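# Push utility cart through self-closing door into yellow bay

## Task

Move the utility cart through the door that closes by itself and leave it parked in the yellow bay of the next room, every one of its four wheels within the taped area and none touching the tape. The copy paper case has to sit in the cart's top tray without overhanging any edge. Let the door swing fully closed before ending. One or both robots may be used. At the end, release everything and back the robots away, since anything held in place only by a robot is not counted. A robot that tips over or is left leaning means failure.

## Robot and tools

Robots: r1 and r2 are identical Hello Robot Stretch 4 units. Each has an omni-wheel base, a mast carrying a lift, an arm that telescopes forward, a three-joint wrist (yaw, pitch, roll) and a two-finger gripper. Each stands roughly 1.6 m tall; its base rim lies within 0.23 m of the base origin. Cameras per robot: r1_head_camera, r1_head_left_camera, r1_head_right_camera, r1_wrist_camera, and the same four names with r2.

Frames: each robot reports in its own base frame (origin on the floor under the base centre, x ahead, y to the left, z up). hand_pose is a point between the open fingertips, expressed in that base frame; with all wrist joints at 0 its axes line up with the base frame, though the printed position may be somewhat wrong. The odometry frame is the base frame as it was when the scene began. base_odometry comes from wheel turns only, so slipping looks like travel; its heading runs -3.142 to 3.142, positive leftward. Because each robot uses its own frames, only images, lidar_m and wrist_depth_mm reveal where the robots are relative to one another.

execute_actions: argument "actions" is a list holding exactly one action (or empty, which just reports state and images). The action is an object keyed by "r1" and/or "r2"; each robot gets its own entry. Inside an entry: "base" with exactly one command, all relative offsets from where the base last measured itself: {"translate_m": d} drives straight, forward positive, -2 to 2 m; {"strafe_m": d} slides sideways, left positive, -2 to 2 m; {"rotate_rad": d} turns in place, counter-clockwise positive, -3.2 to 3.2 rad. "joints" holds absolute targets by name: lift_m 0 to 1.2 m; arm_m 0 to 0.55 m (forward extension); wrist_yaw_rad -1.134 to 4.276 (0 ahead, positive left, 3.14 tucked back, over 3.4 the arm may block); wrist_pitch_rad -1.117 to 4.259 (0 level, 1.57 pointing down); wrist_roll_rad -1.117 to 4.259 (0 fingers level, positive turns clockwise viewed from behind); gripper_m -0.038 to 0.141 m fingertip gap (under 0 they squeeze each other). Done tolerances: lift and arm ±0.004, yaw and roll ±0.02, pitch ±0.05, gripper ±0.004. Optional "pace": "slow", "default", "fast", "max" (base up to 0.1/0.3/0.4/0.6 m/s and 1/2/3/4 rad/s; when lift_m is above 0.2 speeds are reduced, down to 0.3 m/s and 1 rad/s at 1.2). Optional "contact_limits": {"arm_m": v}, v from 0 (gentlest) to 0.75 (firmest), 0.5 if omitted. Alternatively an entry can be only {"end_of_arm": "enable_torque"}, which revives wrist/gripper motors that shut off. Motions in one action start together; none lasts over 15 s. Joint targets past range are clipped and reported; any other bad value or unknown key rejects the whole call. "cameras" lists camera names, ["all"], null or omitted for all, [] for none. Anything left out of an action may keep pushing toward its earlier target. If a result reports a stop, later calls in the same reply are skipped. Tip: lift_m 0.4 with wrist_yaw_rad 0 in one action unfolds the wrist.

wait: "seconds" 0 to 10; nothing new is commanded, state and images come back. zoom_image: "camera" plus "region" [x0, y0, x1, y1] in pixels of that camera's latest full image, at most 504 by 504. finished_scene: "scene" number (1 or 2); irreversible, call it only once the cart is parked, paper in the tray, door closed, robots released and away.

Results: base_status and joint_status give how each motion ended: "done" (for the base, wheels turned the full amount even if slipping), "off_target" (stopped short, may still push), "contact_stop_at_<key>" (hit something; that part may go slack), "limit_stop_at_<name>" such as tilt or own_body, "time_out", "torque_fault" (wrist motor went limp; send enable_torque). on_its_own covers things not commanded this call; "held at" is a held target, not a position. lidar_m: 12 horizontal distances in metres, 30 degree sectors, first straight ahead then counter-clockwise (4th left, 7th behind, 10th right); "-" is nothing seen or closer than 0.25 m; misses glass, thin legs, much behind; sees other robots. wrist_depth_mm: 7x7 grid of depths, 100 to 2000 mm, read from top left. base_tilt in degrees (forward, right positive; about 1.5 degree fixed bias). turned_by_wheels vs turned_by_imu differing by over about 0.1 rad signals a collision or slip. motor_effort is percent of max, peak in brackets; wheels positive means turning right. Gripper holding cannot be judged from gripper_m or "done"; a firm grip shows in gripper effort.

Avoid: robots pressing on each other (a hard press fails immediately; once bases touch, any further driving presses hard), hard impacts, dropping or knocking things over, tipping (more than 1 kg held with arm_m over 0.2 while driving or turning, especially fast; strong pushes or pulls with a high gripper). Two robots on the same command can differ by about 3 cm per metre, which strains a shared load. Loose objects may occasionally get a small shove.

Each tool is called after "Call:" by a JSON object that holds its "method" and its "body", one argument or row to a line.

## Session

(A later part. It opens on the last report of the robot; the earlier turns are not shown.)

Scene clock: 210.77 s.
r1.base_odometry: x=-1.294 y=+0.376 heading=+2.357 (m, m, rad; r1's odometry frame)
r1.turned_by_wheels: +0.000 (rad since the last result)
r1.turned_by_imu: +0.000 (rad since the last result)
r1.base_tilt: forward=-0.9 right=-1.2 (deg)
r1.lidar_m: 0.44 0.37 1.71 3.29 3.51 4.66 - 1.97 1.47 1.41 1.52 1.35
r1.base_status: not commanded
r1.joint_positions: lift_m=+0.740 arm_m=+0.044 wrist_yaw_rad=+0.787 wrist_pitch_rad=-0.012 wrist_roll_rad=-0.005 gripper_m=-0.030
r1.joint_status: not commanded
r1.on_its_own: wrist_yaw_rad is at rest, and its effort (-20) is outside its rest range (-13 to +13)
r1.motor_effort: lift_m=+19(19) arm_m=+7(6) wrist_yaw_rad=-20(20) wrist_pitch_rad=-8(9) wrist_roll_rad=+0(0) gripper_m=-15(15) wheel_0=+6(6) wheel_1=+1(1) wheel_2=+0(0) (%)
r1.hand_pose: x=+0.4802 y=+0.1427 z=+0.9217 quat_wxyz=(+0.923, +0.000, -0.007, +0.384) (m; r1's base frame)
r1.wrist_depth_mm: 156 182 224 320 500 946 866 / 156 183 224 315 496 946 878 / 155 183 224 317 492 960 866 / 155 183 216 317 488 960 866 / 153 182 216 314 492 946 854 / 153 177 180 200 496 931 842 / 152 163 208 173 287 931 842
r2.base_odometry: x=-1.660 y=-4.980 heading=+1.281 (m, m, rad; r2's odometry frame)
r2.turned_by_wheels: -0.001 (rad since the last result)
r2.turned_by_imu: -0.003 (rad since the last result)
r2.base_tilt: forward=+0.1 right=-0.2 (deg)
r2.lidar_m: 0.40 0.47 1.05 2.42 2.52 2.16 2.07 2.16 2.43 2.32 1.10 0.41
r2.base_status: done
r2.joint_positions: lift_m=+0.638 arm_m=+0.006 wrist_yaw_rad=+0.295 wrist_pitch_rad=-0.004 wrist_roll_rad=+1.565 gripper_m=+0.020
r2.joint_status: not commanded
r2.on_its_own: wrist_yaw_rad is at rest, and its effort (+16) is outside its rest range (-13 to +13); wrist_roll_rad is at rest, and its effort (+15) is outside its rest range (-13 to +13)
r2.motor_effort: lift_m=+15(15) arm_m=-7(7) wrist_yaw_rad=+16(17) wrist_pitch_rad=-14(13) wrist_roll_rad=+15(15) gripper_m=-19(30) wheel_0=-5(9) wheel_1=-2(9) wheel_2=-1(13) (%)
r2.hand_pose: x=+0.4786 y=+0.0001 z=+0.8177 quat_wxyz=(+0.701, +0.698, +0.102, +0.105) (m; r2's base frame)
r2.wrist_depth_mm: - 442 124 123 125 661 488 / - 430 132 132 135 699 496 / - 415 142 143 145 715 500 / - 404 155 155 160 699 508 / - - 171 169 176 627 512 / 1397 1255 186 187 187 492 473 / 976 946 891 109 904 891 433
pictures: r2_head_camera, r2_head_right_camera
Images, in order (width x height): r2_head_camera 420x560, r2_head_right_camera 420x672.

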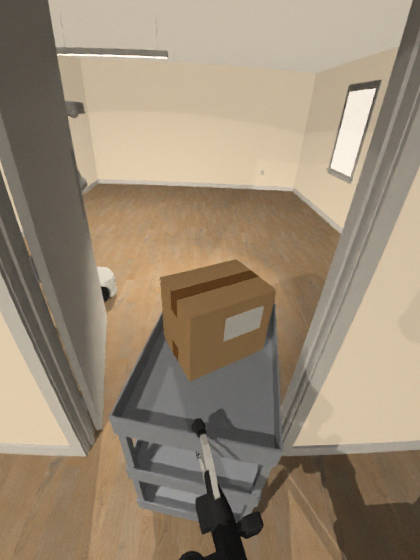

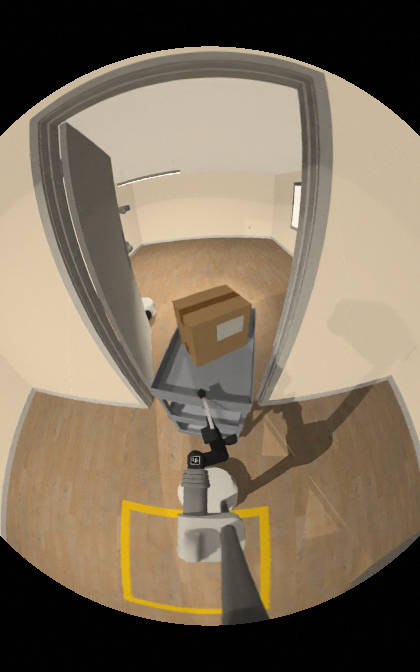

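Call:
{"method": "execute_actions", "body": {
  "actions": [
    {"r2":{"base":{"strafe_m":0.2},"joints":{"wrist_yaw_rad":0.2},"pace":"slow"}}
  ],
  "cameras": []
}}

Call:
{"method": "execute_actions", "body": {
  "actions": [
    {"r2":{"base":{"translate_m":-0.2},"pace":"slow"}}
  ],
  "cameras": ["r2_head_camera","r2_head_right_camera"]
}}

Scene clock: 216.43 s.
r1.base_odometry: x=-1.294 y=+0.376 heading=+2.357 (m, m, rad; r1's odometry frame)
r1.turned_by_wheels: +0.000 (rad since the last result)
r1.turned_by_imu: +0.000 (rad since the last result)
r1.base_tilt: forward=-0.8 right=-1.2 (deg)
r1.lidar_m: 0.41 0.37 1.97 3.29 3.48 4.64 - 1.97 1.48 1.42 1.52 1.33
r1.base_status: not commanded
r1.joint_positions: lift_m=+0.740 arm_m=+0.044 wrist_yaw_rad=+0.787 wrist_pitch_rad=-0.012 wrist_roll_rad=-0.005 gripper_m=-0.030
r1.joint_status: not commanded
r1.on_its_own: wrist_yaw_rad is at rest, and its effort (-21) is outside its rest range (-13 to +13)
r1.motor_effort: lift_m=+19(18) arm_m=+6(7) wrist_yaw_rad=-21(21) wrist_pitch_rad=-8(10) wrist_roll_rad=+0(0) gripper_m=-15(15) wheel_0=+6(6) wheel_1=+1(1) wheel_2=+0(0) (%)
r1.hand_pose: x=+0.4802 y=+0.1427 z=+0.9217 quat_wxyz=(+0.923, +0.000, -0.007, +0.384) (m; r1's base frame)
r1.wrist_depth_mm: 156 182 223 317 500 976 866 / 155 182 224 317 492 946 878 / 156 183 224 317 492 946 866 / 154 183 216 317 488 931 854 / 153 183 216 315 496 946 866 / 152 178 180 202 496 960 842 / 153 163 208 173 287 931 842
r2.base_odometry: x=-1.851 y=-4.923 heading=+1.280 (m, m, rad; r2's odometry frame)
r2.turned_by_wheels: -0.001 (rad since the last result)
r2.turned_by_imu: -0.004 (rad since the last result)
r2.base_tilt: forward=+0.0 right=-0.2 (deg)
r2.lidar_m: 0.40 0.54 1.04 2.23 2.31 2.15 2.06 2.16 2.63 2.54 1.07 0.39
r2.base_status: done
r2.joint_positions: lift_m=+0.638 arm_m=+0.006 wrist_yaw_rad=+0.190 wrist_pitch_rad=-0.003 wrist_roll_rad=+1.562 gripper_m=+0.020
r2.joint_status: all done
r2.on_its_own: wrist_yaw_rad is at rest, and its effort (+30) is outside its rest range (-13 to +13); wrist_roll_rad is at rest, and its effort (+24) is outside its rest range (-13 to +13)
r2.motor_effort: lift_m=+15(15) arm_m=-7(7) wrist_yaw_rad=+30(41) wrist_pitch_rad=-15(14) wrist_roll_rad=+24(26) gripper_m=-22(24) wheel_0=-9(14) wheel_1=+2(7) wheel_2=-2(5) (%)
r2.hand_pose: x=+0.4769 y=-0.0314 z=+0.8173 quat_wxyz=(+0.707, +0.701, +0.066, +0.068) (m; r2's base frame)
r2.wrist_depth_mm: - 250 103 104 104 661 480 / - 394 113 113 113 699 492 / - 394 125 125 126 707 500 / - - 140 141 145 654 504 / - - 160 160 170 1661 496 / 1229 1060 182 186 187 878 452 / 759 732 707 109 707 707 415
pictures: none
No camera images: the call's "cameras" was empty. Leave "cameras" out to get every camera's image.

Scene clock: 219.70 s.
r1.base_odometry: x=-1.294 y=+0.376 heading=+2.357 (m, m, rad; r1's odometry frame)
r1.turned_by_wheels: +0.000 (rad since the last result)
r1.turned_by_imu: +0.000 (rad since the last result)
r1.base_tilt: forward=-0.9 right=-1.3 (deg)
r1.lidar_m: 0.45 0.32 1.96 3.30 3.50 4.66 - 1.95 1.46 1.42 1.53 1.35
r1.base_status: not commanded
r1.joint_positions: lift_m=+0.740 arm_m=+0.044 wrist_yaw_rad=+0.787 wrist_pitch_rad=-0.012 wrist_roll_rad=-0.005 gripper_m=-0.030
r1.joint_status: not commanded
r1.on_its_own: wrist_yaw_rad is at rest, and its effort (-21) is outside its rest range (-13 to +13)
r1.motor_effort: lift_m=+19(19) arm_m=+7(7) wrist_yaw_rad=-21(21) wrist_pitch_rad=-11(8) wrist_roll_rad=-2(0) gripper_m=-15(18) wheel_0=+6(6) wheel_1=+1(1) wheel_2=+0(0) (%)
r1.hand_pose: x=+0.4802 y=+0.1427 z=+0.9217 quat_wxyz=(+0.923, +0.000, -0.007, +0.384) (m; r1's base frame)
r1.wrist_depth_mm: 156 182 224 317 492 960 866 / 156 182 223 317 496 946 854 / 155 183 224 317 488 931 866 / 154 184 217 317 492 960 854 / 153 183 216 315 492 946 854 / 152 177 180 202 496 917 854 / 153 163 208 172 287 931 842
r2.base_odometry: x=-1.909 y=-5.114 heading=+1.280 (m, m, rad; r2's odometry frame)
r2.turned_by_wheels: +0.000 (rad since the last result)
r2.turned_by_imu: -0.001 (rad since the last result)
r2.base_tilt: forward=+0.1 right=-0.2 (deg)
r2.lidar_m: 0.41 0.53 1.34 2.21 2.31 1.97 1.88 1.95 2.65 2.53 1.36 0.40
r2.base_status: done
r2.joint_positions: lift_m=+0.638 arm_m=+0.006 wrist_yaw_rad=+0.202 wrist_pitch_rad=-0.003 wrist_roll_rad=+1.565 gripper_m=+0.020
r2.joint_status: not commanded
r2.on_its_own: wrist_roll_rad is at rest, and its effort (+17) is outside its rest range (-13 to +13)
r2.motor_effort: lift_m=+15(16) arm_m=-7(7) wrist_yaw_rad=-5(32) wrist_pitch_rad=-15(16) wrist_roll_rad=+17(24) gripper_m=-22(24) wheel_0=-2(12) wheel_1=-3(7) wheel_2=+6(11) (%)
r2.hand_pose: x=+0.4772 y=-0.0277 z=+0.8173 quat_wxyz=(+0.706, +0.701, +0.070, +0.073) (m; r2's base frame)
r2.wrist_depth_mm: - 410 111 110 112 661 488 / - 407 120 120 121 707 492 / - 402 131 132 135 707 500 / - 402 145 146 150 668 508 / - - 163 163 172 1205 500 / 904 904 183 186 186 500 469 / 788 788 768 109 778 788 430
pictures: r2_head_camera, r2_head_right_camera
Images, in order (width x height): r2_head_camera 420x560, r2_head_right_camera 420x672.

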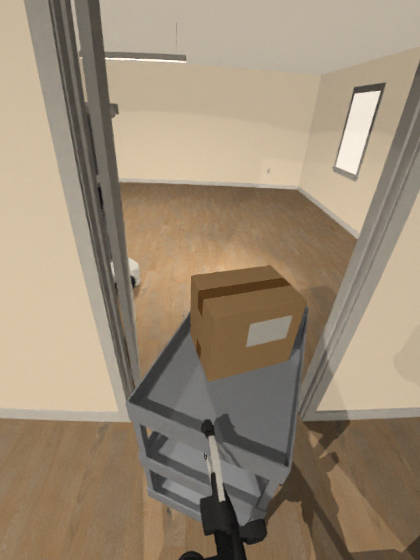

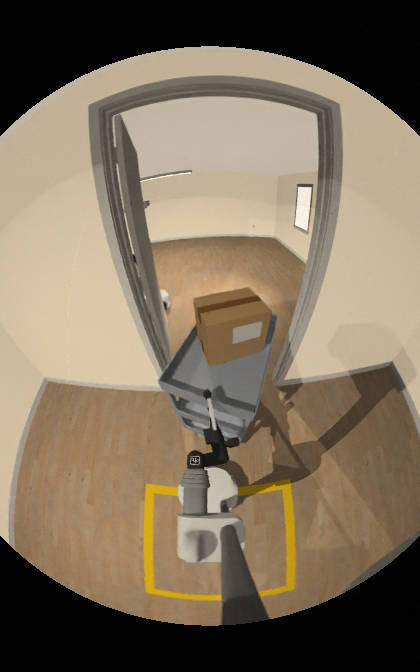

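Call:
{"method": "execute_actions", "body": {
  "actions": [
    {"r2":{"base":{"translate_m":-0.7}},"r1":{"joints":{"gripper_m":0.06}}}
  ],
  "cameras": ["r2_head_camera","r2_head_right_camera","r1_head_camera","r1_wrist_camera"]
}}

Scene clock: 226.87 s.
r1.base_odometry: x=-1.294 y=+0.376 heading=+2.357 (m, m, rad; r1's odometry frame)
r1.turned_by_wheels: +0.000 (rad since the last result)
r1.turned_by_imu: +0.000 (rad since the last result)
r1.base_tilt: forward=-0.9 right=-1.3 (deg)
r1.lidar_m: 1.30 0.36 1.97 3.30 3.52 4.65 - 1.99 1.46 1.42 1.52 1.35
r1.base_status: not commanded
r1.joint_positions: lift_m=+0.740 arm_m=+0.044 wrist_yaw_rad=+0.786 wrist_pitch_rad=-0.012 wrist_roll_rad=-0.005 gripper_m=+0.060
r1.joint_status: all done
r1.on_its_own: wrist_yaw_rad is at rest, and its effort (-18) is outside its rest range (-13 to +13)
r1.motor_effort: lift_m=+18(19) arm_m=+6(7) wrist_yaw_rad=-18(29) wrist_pitch_rad=-10(7) wrist_roll_rad=-1(0) gripper_m=-5(13) wheel_0=+3(6) wheel_1=+1(1) wheel_2=+0(0) (%)
r1.hand_pose: x=+0.4804 y=+0.1425 z=+0.9217 quat_wxyz=(+0.924, +0.000, -0.007, +0.383) (m; r1's base frame)
r1.wrist_depth_mm: 169 202 227 342 530 976 854 / 167 202 187 345 530 976 878 / 168 202 230 343 530 976 866 / 168 202 230 343 530 960 854 / 167 202 229 345 521 931 866 / 167 195 185 343 213 931 854 / 168 189 181 234 466 931 842
r2.base_odometry: x=-2.109 y=-5.785 heading=+1.280 (m, m, rad; r2's odometry frame)
r2.turned_by_wheels: +0.000 (rad since the last result)
r2.turned_by_imu: +0.001 (rad since the last result)
r2.base_tilt: forward=+0.2 right=-0.2 (deg)
r2.lidar_m: 0.41 0.45 2.29 2.23 1.68 1.25 1.17 1.24 1.67 2.53 2.36 0.44
r2.base_status: done
r2.joint_positions: lift_m=+0.638 arm_m=+0.006 wrist_yaw_rad=+0.207 wrist_pitch_rad=-0.004 wrist_roll_rad=+1.574 gripper_m=+0.020
r2.joint_status: not commanded
r2.on_its_own: wrist_yaw_rad is at rest, and its effort (-20) is outside its rest range (-13 to +13)
r2.motor_effort: lift_m=+16(16) arm_m=-7(7) wrist_yaw_rad=-20(20) wrist_pitch_rad=-12(14) wrist_roll_rad=-13(16) gripper_m=-23(24) wheel_0=+0(6) wheel_1=-1(7) wheel_2=+4(17) (%)
r2.hand_pose: x=+0.4774 y=-0.0263 z=+0.8175 quat_wxyz=(+0.702, +0.705, +0.072, +0.074) (m; r2's base frame)
r2.wrist_depth_mm: - - 150 151 683 654 480 / - 517 156 157 - 707 496 / - 473 163 163 - 715 500 / - 436 172 171 1537 715 504 / 1499 418 180 178 194 691 508 / 1537 1499 185 186 187 574 508 / 1576 1618 1537 109 1576 1576 462
pictures: r1_head_camera, r1_wrist_camera, r2_head_camera, r2_head_right_camera
camera_calibration (this result's frames):
r1_wrist_camera: T_world_to_cam=[[0.71096, -0.701463, 0.0498671, -0.286372], [0.0825784, 0.0128549, -0.996502, 0.95074], [0.698368, 0.71259, 0.067065, -0.274603], [0, 0, 0, 1]] pos_world=[0.316862, -0.0174214, 0.98011]
Images, in order (width x height): r1_head_camera 420x560, r1_wrist_camera 616x392, r2_head_camera 420x560, r2_head_right_camera 420x672.

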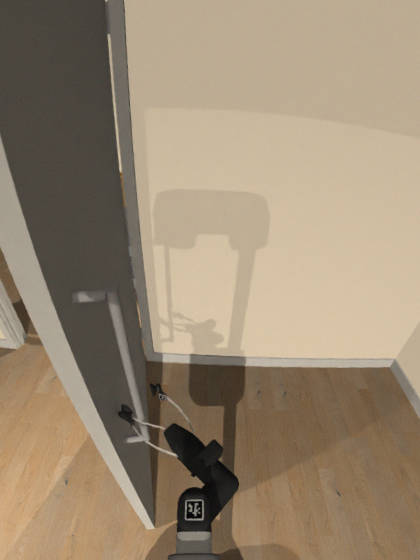

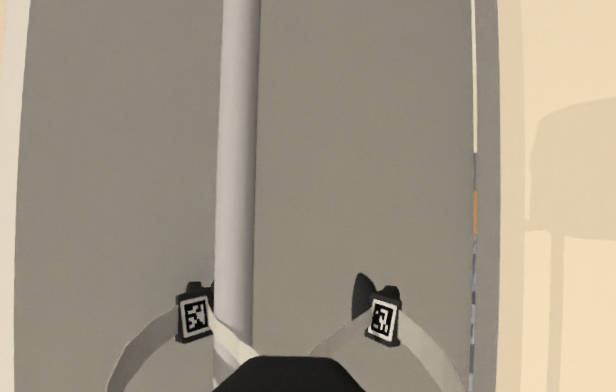

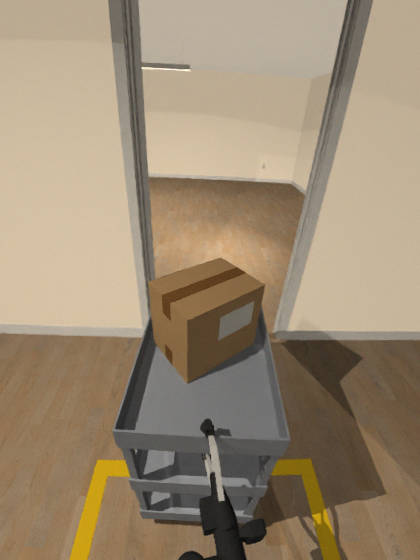

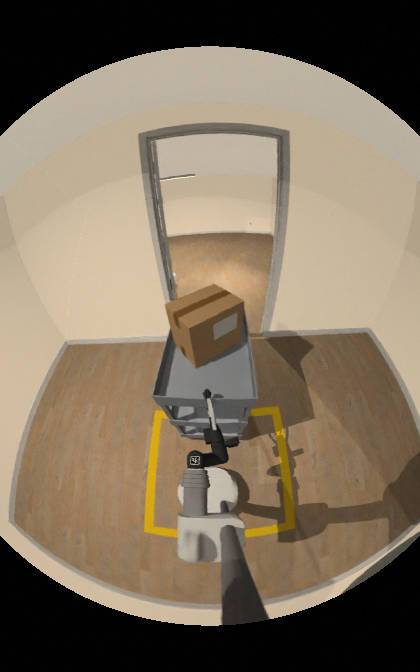

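Call:
{"method": "execute_actions", "body": {
  "actions": [
    {"r2":{"base":{"strafe_m":-0.13},"pace":"slow"},"r1":{"base":{"translate_m":-0.08},"joints":{"gripper_m":0.13},"pace":"slow"}}
  ],
  "cameras": ["r1_head_camera"]
}}

Call:
{"method": "execute_actions", "body": {
  "actions": [
    {"r2":{"base":{"translate_m":-0.6}}}
  ],
  "cameras": ["r2_head_camera","r2_head_right_camera","r1_head_camera"]
}}

Scene clock: 233.17 s.
r1.base_odometry: x=-1.238 y=+0.320 heading=+2.357 (m, m, rad; r1's odometry frame)
r1.turned_by_wheels: +0.000 (rad since the last result)
r1.turned_by_imu: -0.001 (rad since the last result)
r1.base_tilt: forward=-0.9 right=-1.2 (deg)
r1.lidar_m: 1.39 1.10 1.02 3.28 3.48 4.58 - 1.95 1.49 1.41 1.50 1.43
r1.base_status: done
r1.joint_positions: lift_m=+0.740 arm_m=+0.044 wrist_yaw_rad=+0.780 wrist_pitch_rad=-0.012 wrist_roll_rad=-0.005 gripper_m=+0.130
r1.joint_status: all done
r1.motor_effort: lift_m=+18(19) arm_m=+6(6) wrist_yaw_rad=-1(19) wrist_pitch_rad=-9(7) wrist_roll_rad=+0(1) gripper_m=-1(3) wheel_0=-4(6) wheel_1=-2(8) wheel_2=+1(8) (%)
r1.hand_pose: x=+0.4814 y=+0.1408 z=+0.9217 quat_wxyz=(+0.925, +0.000, -0.007, +0.380) (m; r1's base frame)
r1.wrist_depth_mm: - 891 931 991 1025 1060 917 / - 891 931 991 1025 1060 917 / - 878 917 976 1025 1060 931 / - 878 931 976 1008 1025 917 / - 866 931 976 1008 1060 931 / - 223 904 946 991 991 917 / - 866 904 151 1008 1025 891
r2.base_odometry: x=-1.985 y=-5.822 heading=+1.281 (m, m, rad; r2's odometry frame)
r2.turned_by_wheels: +0.001 (rad since the last result)
r2.turned_by_imu: -0.001 (rad since the last result)
r2.base_tilt: forward=+0.1 right=-0.2 (deg)
r2.lidar_m: 0.40 0.40 2.32 2.35 1.70 1.25 1.18 1.23 1.70 2.41 2.35 0.47
r2.base_status: done
r2.joint_positions: lift_m=+0.638 arm_m=+0.006 wrist_yaw_rad=+0.207 wrist_pitch_rad=-0.005 wrist_roll_rad=+1.575 gripper_m=+0.020
r2.joint_status: not commanded
r2.on_its_own: wrist_yaw_rad is at rest, and its effort (-18) is outside its rest range (-13 to +13); wrist_roll_rad is at rest, and its effort (-14) is outside its rest range (-13 to +13)
r2.motor_effort: lift_m=+16(16) arm_m=-6(7) wrist_yaw_rad=-18(37) wrist_pitch_rad=-9(11) wrist_roll_rad=-14(14) gripper_m=-20(24) wheel_0=+6(14) wheel_1=+1(5) wheel_2=+1(3) (%)
r2.hand_pose: x=+0.4773 y=-0.0262 z=+0.8179 quat_wxyz=(+0.702, +0.705, +0.071, +0.075) (m; r2's base frame)
r2.wrist_depth_mm: - - 177 176 - 1661 430 / - - 179 179 750 668 488 / - - 181 180 1921 715 504 / - 492 182 182 1708 715 508 / 1661 433 185 184 195 732 508 / 1537 407 186 187 186 597 512 / 1618 1576 189 109 1618 1618 500
pictures: r1_head_camera
Images, in order (width x height): r1_head_camera 420x560.

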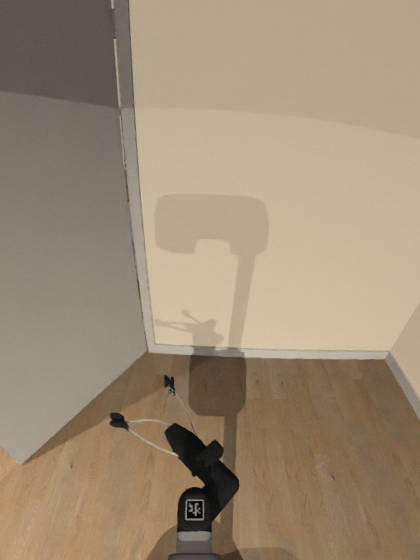

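Scene clock: 236.67 s.
r1.base_odometry: x=-1.238 y=+0.320 heading=+2.357 (m, m, rad; r1's odometry frame)
r1.turned_by_wheels: +0.000 (rad since the last result)
r1.turned_by_imu: +0.000 (rad since the last result)
r1.base_tilt: forward=-0.9 right=-1.2 (deg)
r1.lidar_m: 1.38 1.47 2.12 3.30 3.50 4.55 - 1.95 1.46 1.40 1.51 1.45
r1.base_status: not commanded
r1.joint_positions: lift_m=+0.740 arm_m=+0.044 wrist_yaw_rad=+0.780 wrist_pitch_rad=-0.012 wrist_roll_rad=-0.005 gripper_m=+0.130
r1.joint_status: not commanded
r1.motor_effort: lift_m=+19(18) arm_m=+6(6) wrist_yaw_rad=-1(0) wrist_pitch_rad=-9(9) wrist_roll_rad=+0(2) gripper_m=-3(2) wheel_0=-4(5) wheel_1=-2(1) wheel_2=+1(1) (%)
r1.hand_pose: x=+0.4814 y=+0.1408 z=+0.9217 quat_wxyz=(+0.925, +0.000, -0.007, +0.380) (m; r1's base frame)
r1.wrist_depth_mm: - - - 1661 1308 1060 904 / - - - 1708 1308 1098 931 / - - - 1618 1281 1060 931 / - - - 1661 1308 1042 931 / - - - 1576 1336 1042 917 / - 222 1921 1576 1229 1025 904 / - - - 151 1281 1025 917
r2.base_odometry: x=-2.156 y=-6.397 heading=+1.280 (m, m, rad; r2's odometry frame)
r2.turned_by_wheels: -0.001 (rad since the last result)
r2.turned_by_imu: -0.002 (rad since the last result)
r2.base_tilt: forward=-0.1 right=-0.2 (deg)
r2.lidar_m: 0.42 0.40 2.44 2.34 0.86 0.61 0.58 0.61 0.85 2.25 2.52 0.44
r2.base_status: done
r2.joint_positions: lift_m=+0.638 arm_m=+0.006 wrist_yaw_rad=+0.196 wrist_pitch_rad=-0.005 wrist_roll_rad=+1.571 gripper_m=+0.020
r2.joint_status: not commanded
r2.motor_effort: lift_m=+16(16) arm_m=-6(6) wrist_yaw_rad=+11(22) wrist_pitch_rad=-8(10) wrist_roll_rad=-3(14) gripper_m=-22(27) wheel_0=-6(11) wheel_1=-1(8) wheel_2=+0(17) (%)
r2.hand_pose: x=+0.4770 y=-0.0295 z=+0.8179 quat_wxyz=(+0.703, +0.704, +0.067, +0.071) (m; r2's base frame)
r2.wrist_depth_mm: 1863 1863 167 167 1863 1618 449 / 1921 1983 172 170 732 661 496 / 1983 517 175 174 - 707 500 / - 462 179 178 - 723 508 / - 421 184 181 194 750 517 / - 402 186 186 186 597 517 / - - - 109 - 1756 488
pictures: r1_head_camera, r2_head_camera, r2_head_right_camera
Images, in order (width x height): r1_head_camera 420x560, r2_head_camera 420x560, r2_head_right_camera 420x672.

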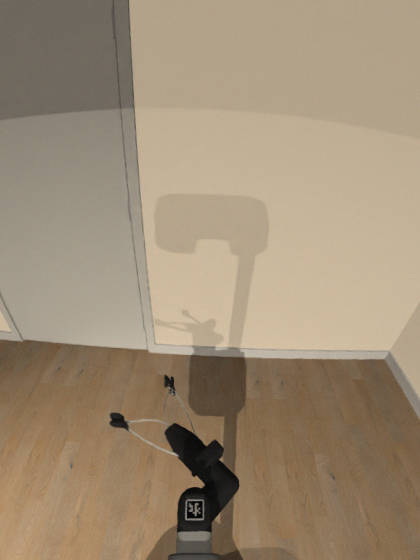

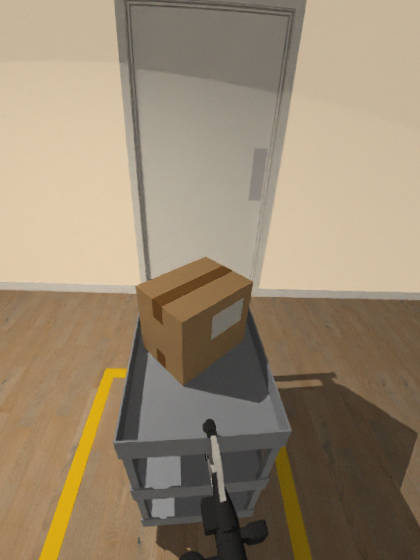

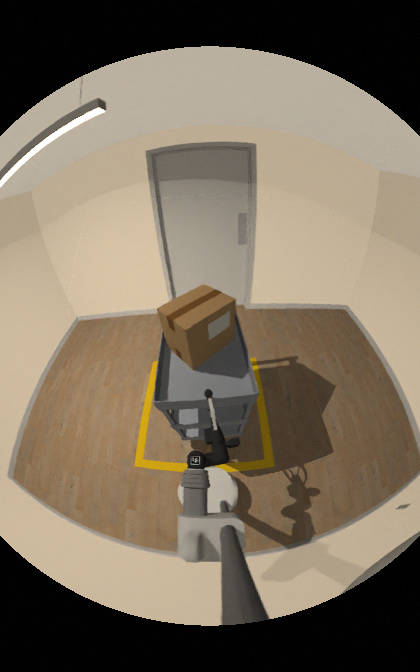

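Call:
{"method": "execute_actions", "body": {
  "actions": [
    {"r2":{"joints":{"gripper_m":0.14,"lift_m":0.647}}}
  ],
  "cameras": []
}}

Call:
{"method": "execute_actions", "body": {
  "actions": [
    {"r2":{"base":{"translate_m":-0.2},"pace":"fast"}}
  ],
  "cameras": []
}}

Call:
{"method": "execute_actions", "body": {
  "actions": [
    {"r2":{"base":{"strafe_m":-1.0},"pace":"max"}}
  ],
  "cameras": ["r2_head_left_camera","r1_head_left_camera"]
}}

Scene clock: 242.03 s.
r1.base_odometry: x=-1.238 y=+0.320 heading=+2.357 (m, m, rad; r1's odometry frame)
r1.turned_by_wheels: +0.000 (rad since the last result)
r1.turned_by_imu: +0.000 (rad since the last result)
r1.base_tilt: forward=-0.9 right=-1.2 (deg)
r1.lidar_m: 1.37 1.47 2.08 3.29 3.44 4.53 - 1.97 1.48 1.40 1.51 1.42
r1.base_status: not commanded
r1.joint_positions: lift_m=+0.740 arm_m=+0.044 wrist_yaw_rad=+0.780 wrist_pitch_rad=-0.012 wrist_roll_rad=-0.005 gripper_m=+0.130
r1.joint_status: not commanded
r1.motor_effort: lift_m=+19(19) arm_m=+5(6) wrist_yaw_rad=-1(0) wrist_pitch_rad=-9(8) wrist_roll_rad=+0(0) gripper_m=-1(2) wheel_0=-4(4) wheel_1=-2(2) wheel_2=+1(1) (%)
r1.hand_pose: x=+0.4814 y=+0.1408 z=+0.9217 quat_wxyz=(+0.925, +0.000, -0.007, +0.380) (m; r1's base frame)
r1.wrist_depth_mm: - - - 1708 1308 1078 960 / - - - 1661 1336 1078 931 / - - - 1618 1336 1078 946 / - - - 1708 1308 1060 931 / - - - 1618 1281 1042 931 / - 221 1983 1576 1255 1008 904 / - - - 150 1255 1025 904
r2.base_odometry: x=-2.156 y=-6.397 heading=+1.280 (m, m, rad; r2's odometry frame)
r2.turned_by_wheels: +0.000 (rad since the last result)
r2.turned_by_imu: -0.002 (rad since the last result)
r2.base_tilt: forward=+0.1 right=-0.2 (deg)
r2.lidar_m: 0.42 0.43 2.44 2.34 0.84 0.62 0.58 0.61 0.84 2.29 2.52 0.47
r2.base_status: not commanded
r2.joint_positions: lift_m=+0.647 arm_m=+0.006 wrist_yaw_rad=+0.200 wrist_pitch_rad=-0.006 wrist_roll_rad=+1.570 gripper_m=+0.140
r2.joint_status: all done
r2.motor_effort: lift_m=+22(21) arm_m=-5(6) wrist_yaw_rad=+1(20) wrist_pitch_rad=-7(34) wrist_roll_rad=+3(2) gripper_m=-2(18) wheel_0=-5(6) wheel_1=-1(1) wheel_2=+0(1) (%)
r2.hand_pose: x=+0.4769 y=-0.0285 z=+0.8265 quat_wxyz=(+0.704, +0.703, +0.068, +0.072) (m; r2's base frame)
r2.wrist_depth_mm: 1863 1863 180 178 180 1618 459 / 1863 - 184 182 184 668 508 / 1983 539 496 186 188 732 517 / - 480 449 191 193 750 517 / - 433 229 195 196 654 525 / - - 202 198 199 615 521 / - - - 109 - 1708 484
pictures: none
No camera images: the call's "cameras" was empty. Leave "cameras" out to get every camera's image.

Scene clock: 243.77 s.
r1.base_odometry: x=-1.238 y=+0.320 heading=+2.357 (m, m, rad; r1's odometry frame)
r1.turned_by_wheels: +0.000 (rad since the last result)
r1.turned_by_imu: +0.000 (rad since the last result)
r1.base_tilt: forward=-0.8 right=-1.3 (deg)
r1.lidar_m: 1.38 1.48 2.10 3.30 3.49 4.54 - 1.93 1.48 1.40 1.51 1.43
r1.base_status: not commanded
r1.joint_positions: lift_m=+0.740 arm_m=+0.044 wrist_yaw_rad=+0.780 wrist_pitch_rad=-0.012 wrist_roll_rad=-0.005 gripper_m=+0.130
r1.joint_status: not commanded
r1.motor_effort: lift_m=+19(19) arm_m=+6(6) wrist_yaw_rad=-1(1) wrist_pitch_rad=-9(8) wrist_roll_rad=+1(0) gripper_m=+0(2) wheel_0=-4(5) wheel_1=-2(2) wheel_2=+2(2) (%)
r1.hand_pose: x=+0.4814 y=+0.1408 z=+0.9217 quat_wxyz=(+0.925, +0.000, -0.007, +0.380) (m; r1's base frame)
r1.wrist_depth_mm: - - - 1661 1336 1098 917 / - - - 1708 1308 1060 931 / - - - 1661 1281 1042 917 / - - - 1661 1281 1060 931 / - - - 1661 1281 1078 917 / - 222 1983 1576 1255 1008 904 / - - - 150 1308 991 917
r2.base_odometry: x=-2.214 y=-6.588 heading=+1.280 (m, m, rad; r2's odometry frame)
r2.turned_by_wheels: +0.000 (rad since the last result)
r2.turned_by_imu: +0.000 (rad since the last result)
r2.base_tilt: forward=+0.1 right=-0.3 (deg)
r2.lidar_m: 0.62 0.62 2.46 1.55 0.58 0.40 0.38 0.40 0.57 1.52 2.51 0.68
r2.base_status: done
r2.joint_positions: lift_m=+0.647 arm_m=+0.006 wrist_yaw_rad=+0.200 wrist_pitch_rad=-0.006 wrist_roll_rad=+1.570 gripper_m=+0.140
r2.joint_status: not commanded
r2.motor_effort: lift_m=+22(22) arm_m=-5(5) wrist_yaw_rad=+0(2) wrist_pitch_rad=-8(8) wrist_roll_rad=+1(1) gripper_m=-1(1) wheel_0=-2(7) wheel_1=+1(6) wheel_2=+0(12) (%)
r2.hand_pose: x=+0.4769 y=-0.0284 z=+0.8265 quat_wxyz=(+0.704, +0.703, +0.069, +0.073) (m; r2's base frame)
r2.wrist_depth_mm: - - - 366 - 574 480 / - - - 375 - 723 504 / - - 691 384 - 741 512 / - - 634 389 - 741 521 / - - 654 402 - 654 525 / - - - 407 - 615 477 / - - - 109 - 433 427
pictures: none
No camera images: the call's "cameras" was empty. Leave "cameras" out to get every camera's image.

Scene clock: 247.23 s.
r1.base_odometry: x=-1.238 y=+0.320 heading=+2.357 (m, m, rad; r1's odometry frame)
r1.turned_by_wheels: +0.000 (rad since the last result)
r1.turned_by_imu: +0.000 (rad since the last result)
r1.base_tilt: forward=-0.8 right=-1.3 (deg)
r1.lidar_m: 1.38 1.48 2.06 3.29 3.48 4.56 - 1.94 1.48 1.42 1.45 1.43
r1.base_status: not commanded
r1.joint_positions: lift_m=+0.740 arm_m=+0.044 wrist_yaw_rad=+0.780 wrist_pitch_rad=-0.012 wrist_roll_rad=-0.005 gripper_m=+0.130
r1.joint_status: not commanded
r1.motor_effort: lift_m=+19(19) arm_m=+6(6) wrist_yaw_rad=-1(1) wrist_pitch_rad=-7(8) wrist_roll_rad=+2(1) gripper_m=+2(2) wheel_0=-5(4) wheel_1=-2(2) wheel_2=+1(2) (%)
r1.hand_pose: x=+0.4814 y=+0.1408 z=+0.9217 quat_wxyz=(+0.925, +0.000, -0.007, +0.380) (m; r1's base frame)
r1.wrist_depth_mm: - - - 1618 1308 1078 931 / - - - 1661 1308 1078 931 / - - - 1618 1336 1042 931 / - - - 1618 1308 1078 917 / - - - 1618 1308 1042 917 / - 222 1921 1618 1229 991 931 / - - - 150 1281 991 904
r2.base_odometry: x=-1.255 y=-6.875 heading=+1.280 (m, m, rad; r2's odometry frame)
r2.turned_by_wheels: +0.000 (rad since the last result)
r2.turned_by_imu: -0.004 (rad since the last result)
r2.base_tilt: forward=+0.0 right=-0.2 (deg)
r2.lidar_m: 2.43 1.07 0.98 1.57 0.57 0.39 0.37 0.38 0.55 1.43 1.47 2.03
r2.base_status: done
r2.joint_positions: lift_m=+0.647 arm_m=+0.006 wrist_yaw_rad=+0.200 wrist_pitch_rad=-0.006 wrist_roll_rad=+1.570 gripper_m=+0.140
r2.joint_status: not commanded
r2.motor_effort: lift_m=+21(21) arm_m=-5(5) wrist_yaw_rad=+1(2) wrist_pitch_rad=-7(7) wrist_roll_rad=+2(2) gripper_m=+2(3) wheel_0=+0(14) wheel_1=+1(12) wheel_2=+0(2) (%)
r2.hand_pose: x=+0.4769 y=-0.0284 z=+0.8266 quat_wxyz=(+0.704, +0.703, +0.069, +0.073) (m; r2's base frame)
r2.wrist_depth_mm: - - - - - 1618 1160 / - - - - - 1708 1160 / - - - - - 1708 1182 / - - - - - 1708 1182 / - - - - - 1576 1229 / - - - - - 1537 1205 / - - - 109 - 1708 1205
pictures: r1_head_left_camera, r2_head_left_camera
Images, in order (width x height): r1_head_left_camera 420x672, r2_head_left_camera 420x672.

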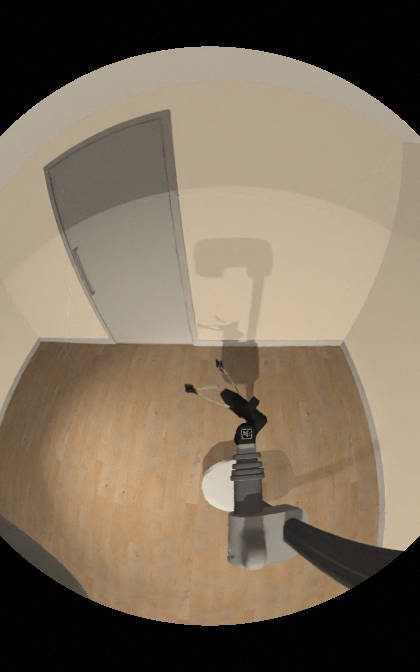

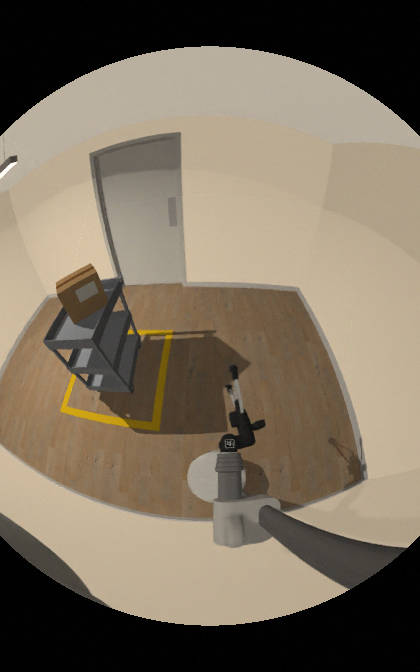

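Call:
{"method": "finished_scene", "body": {
  "scene": 1
}}

The scene is finished: the task was done.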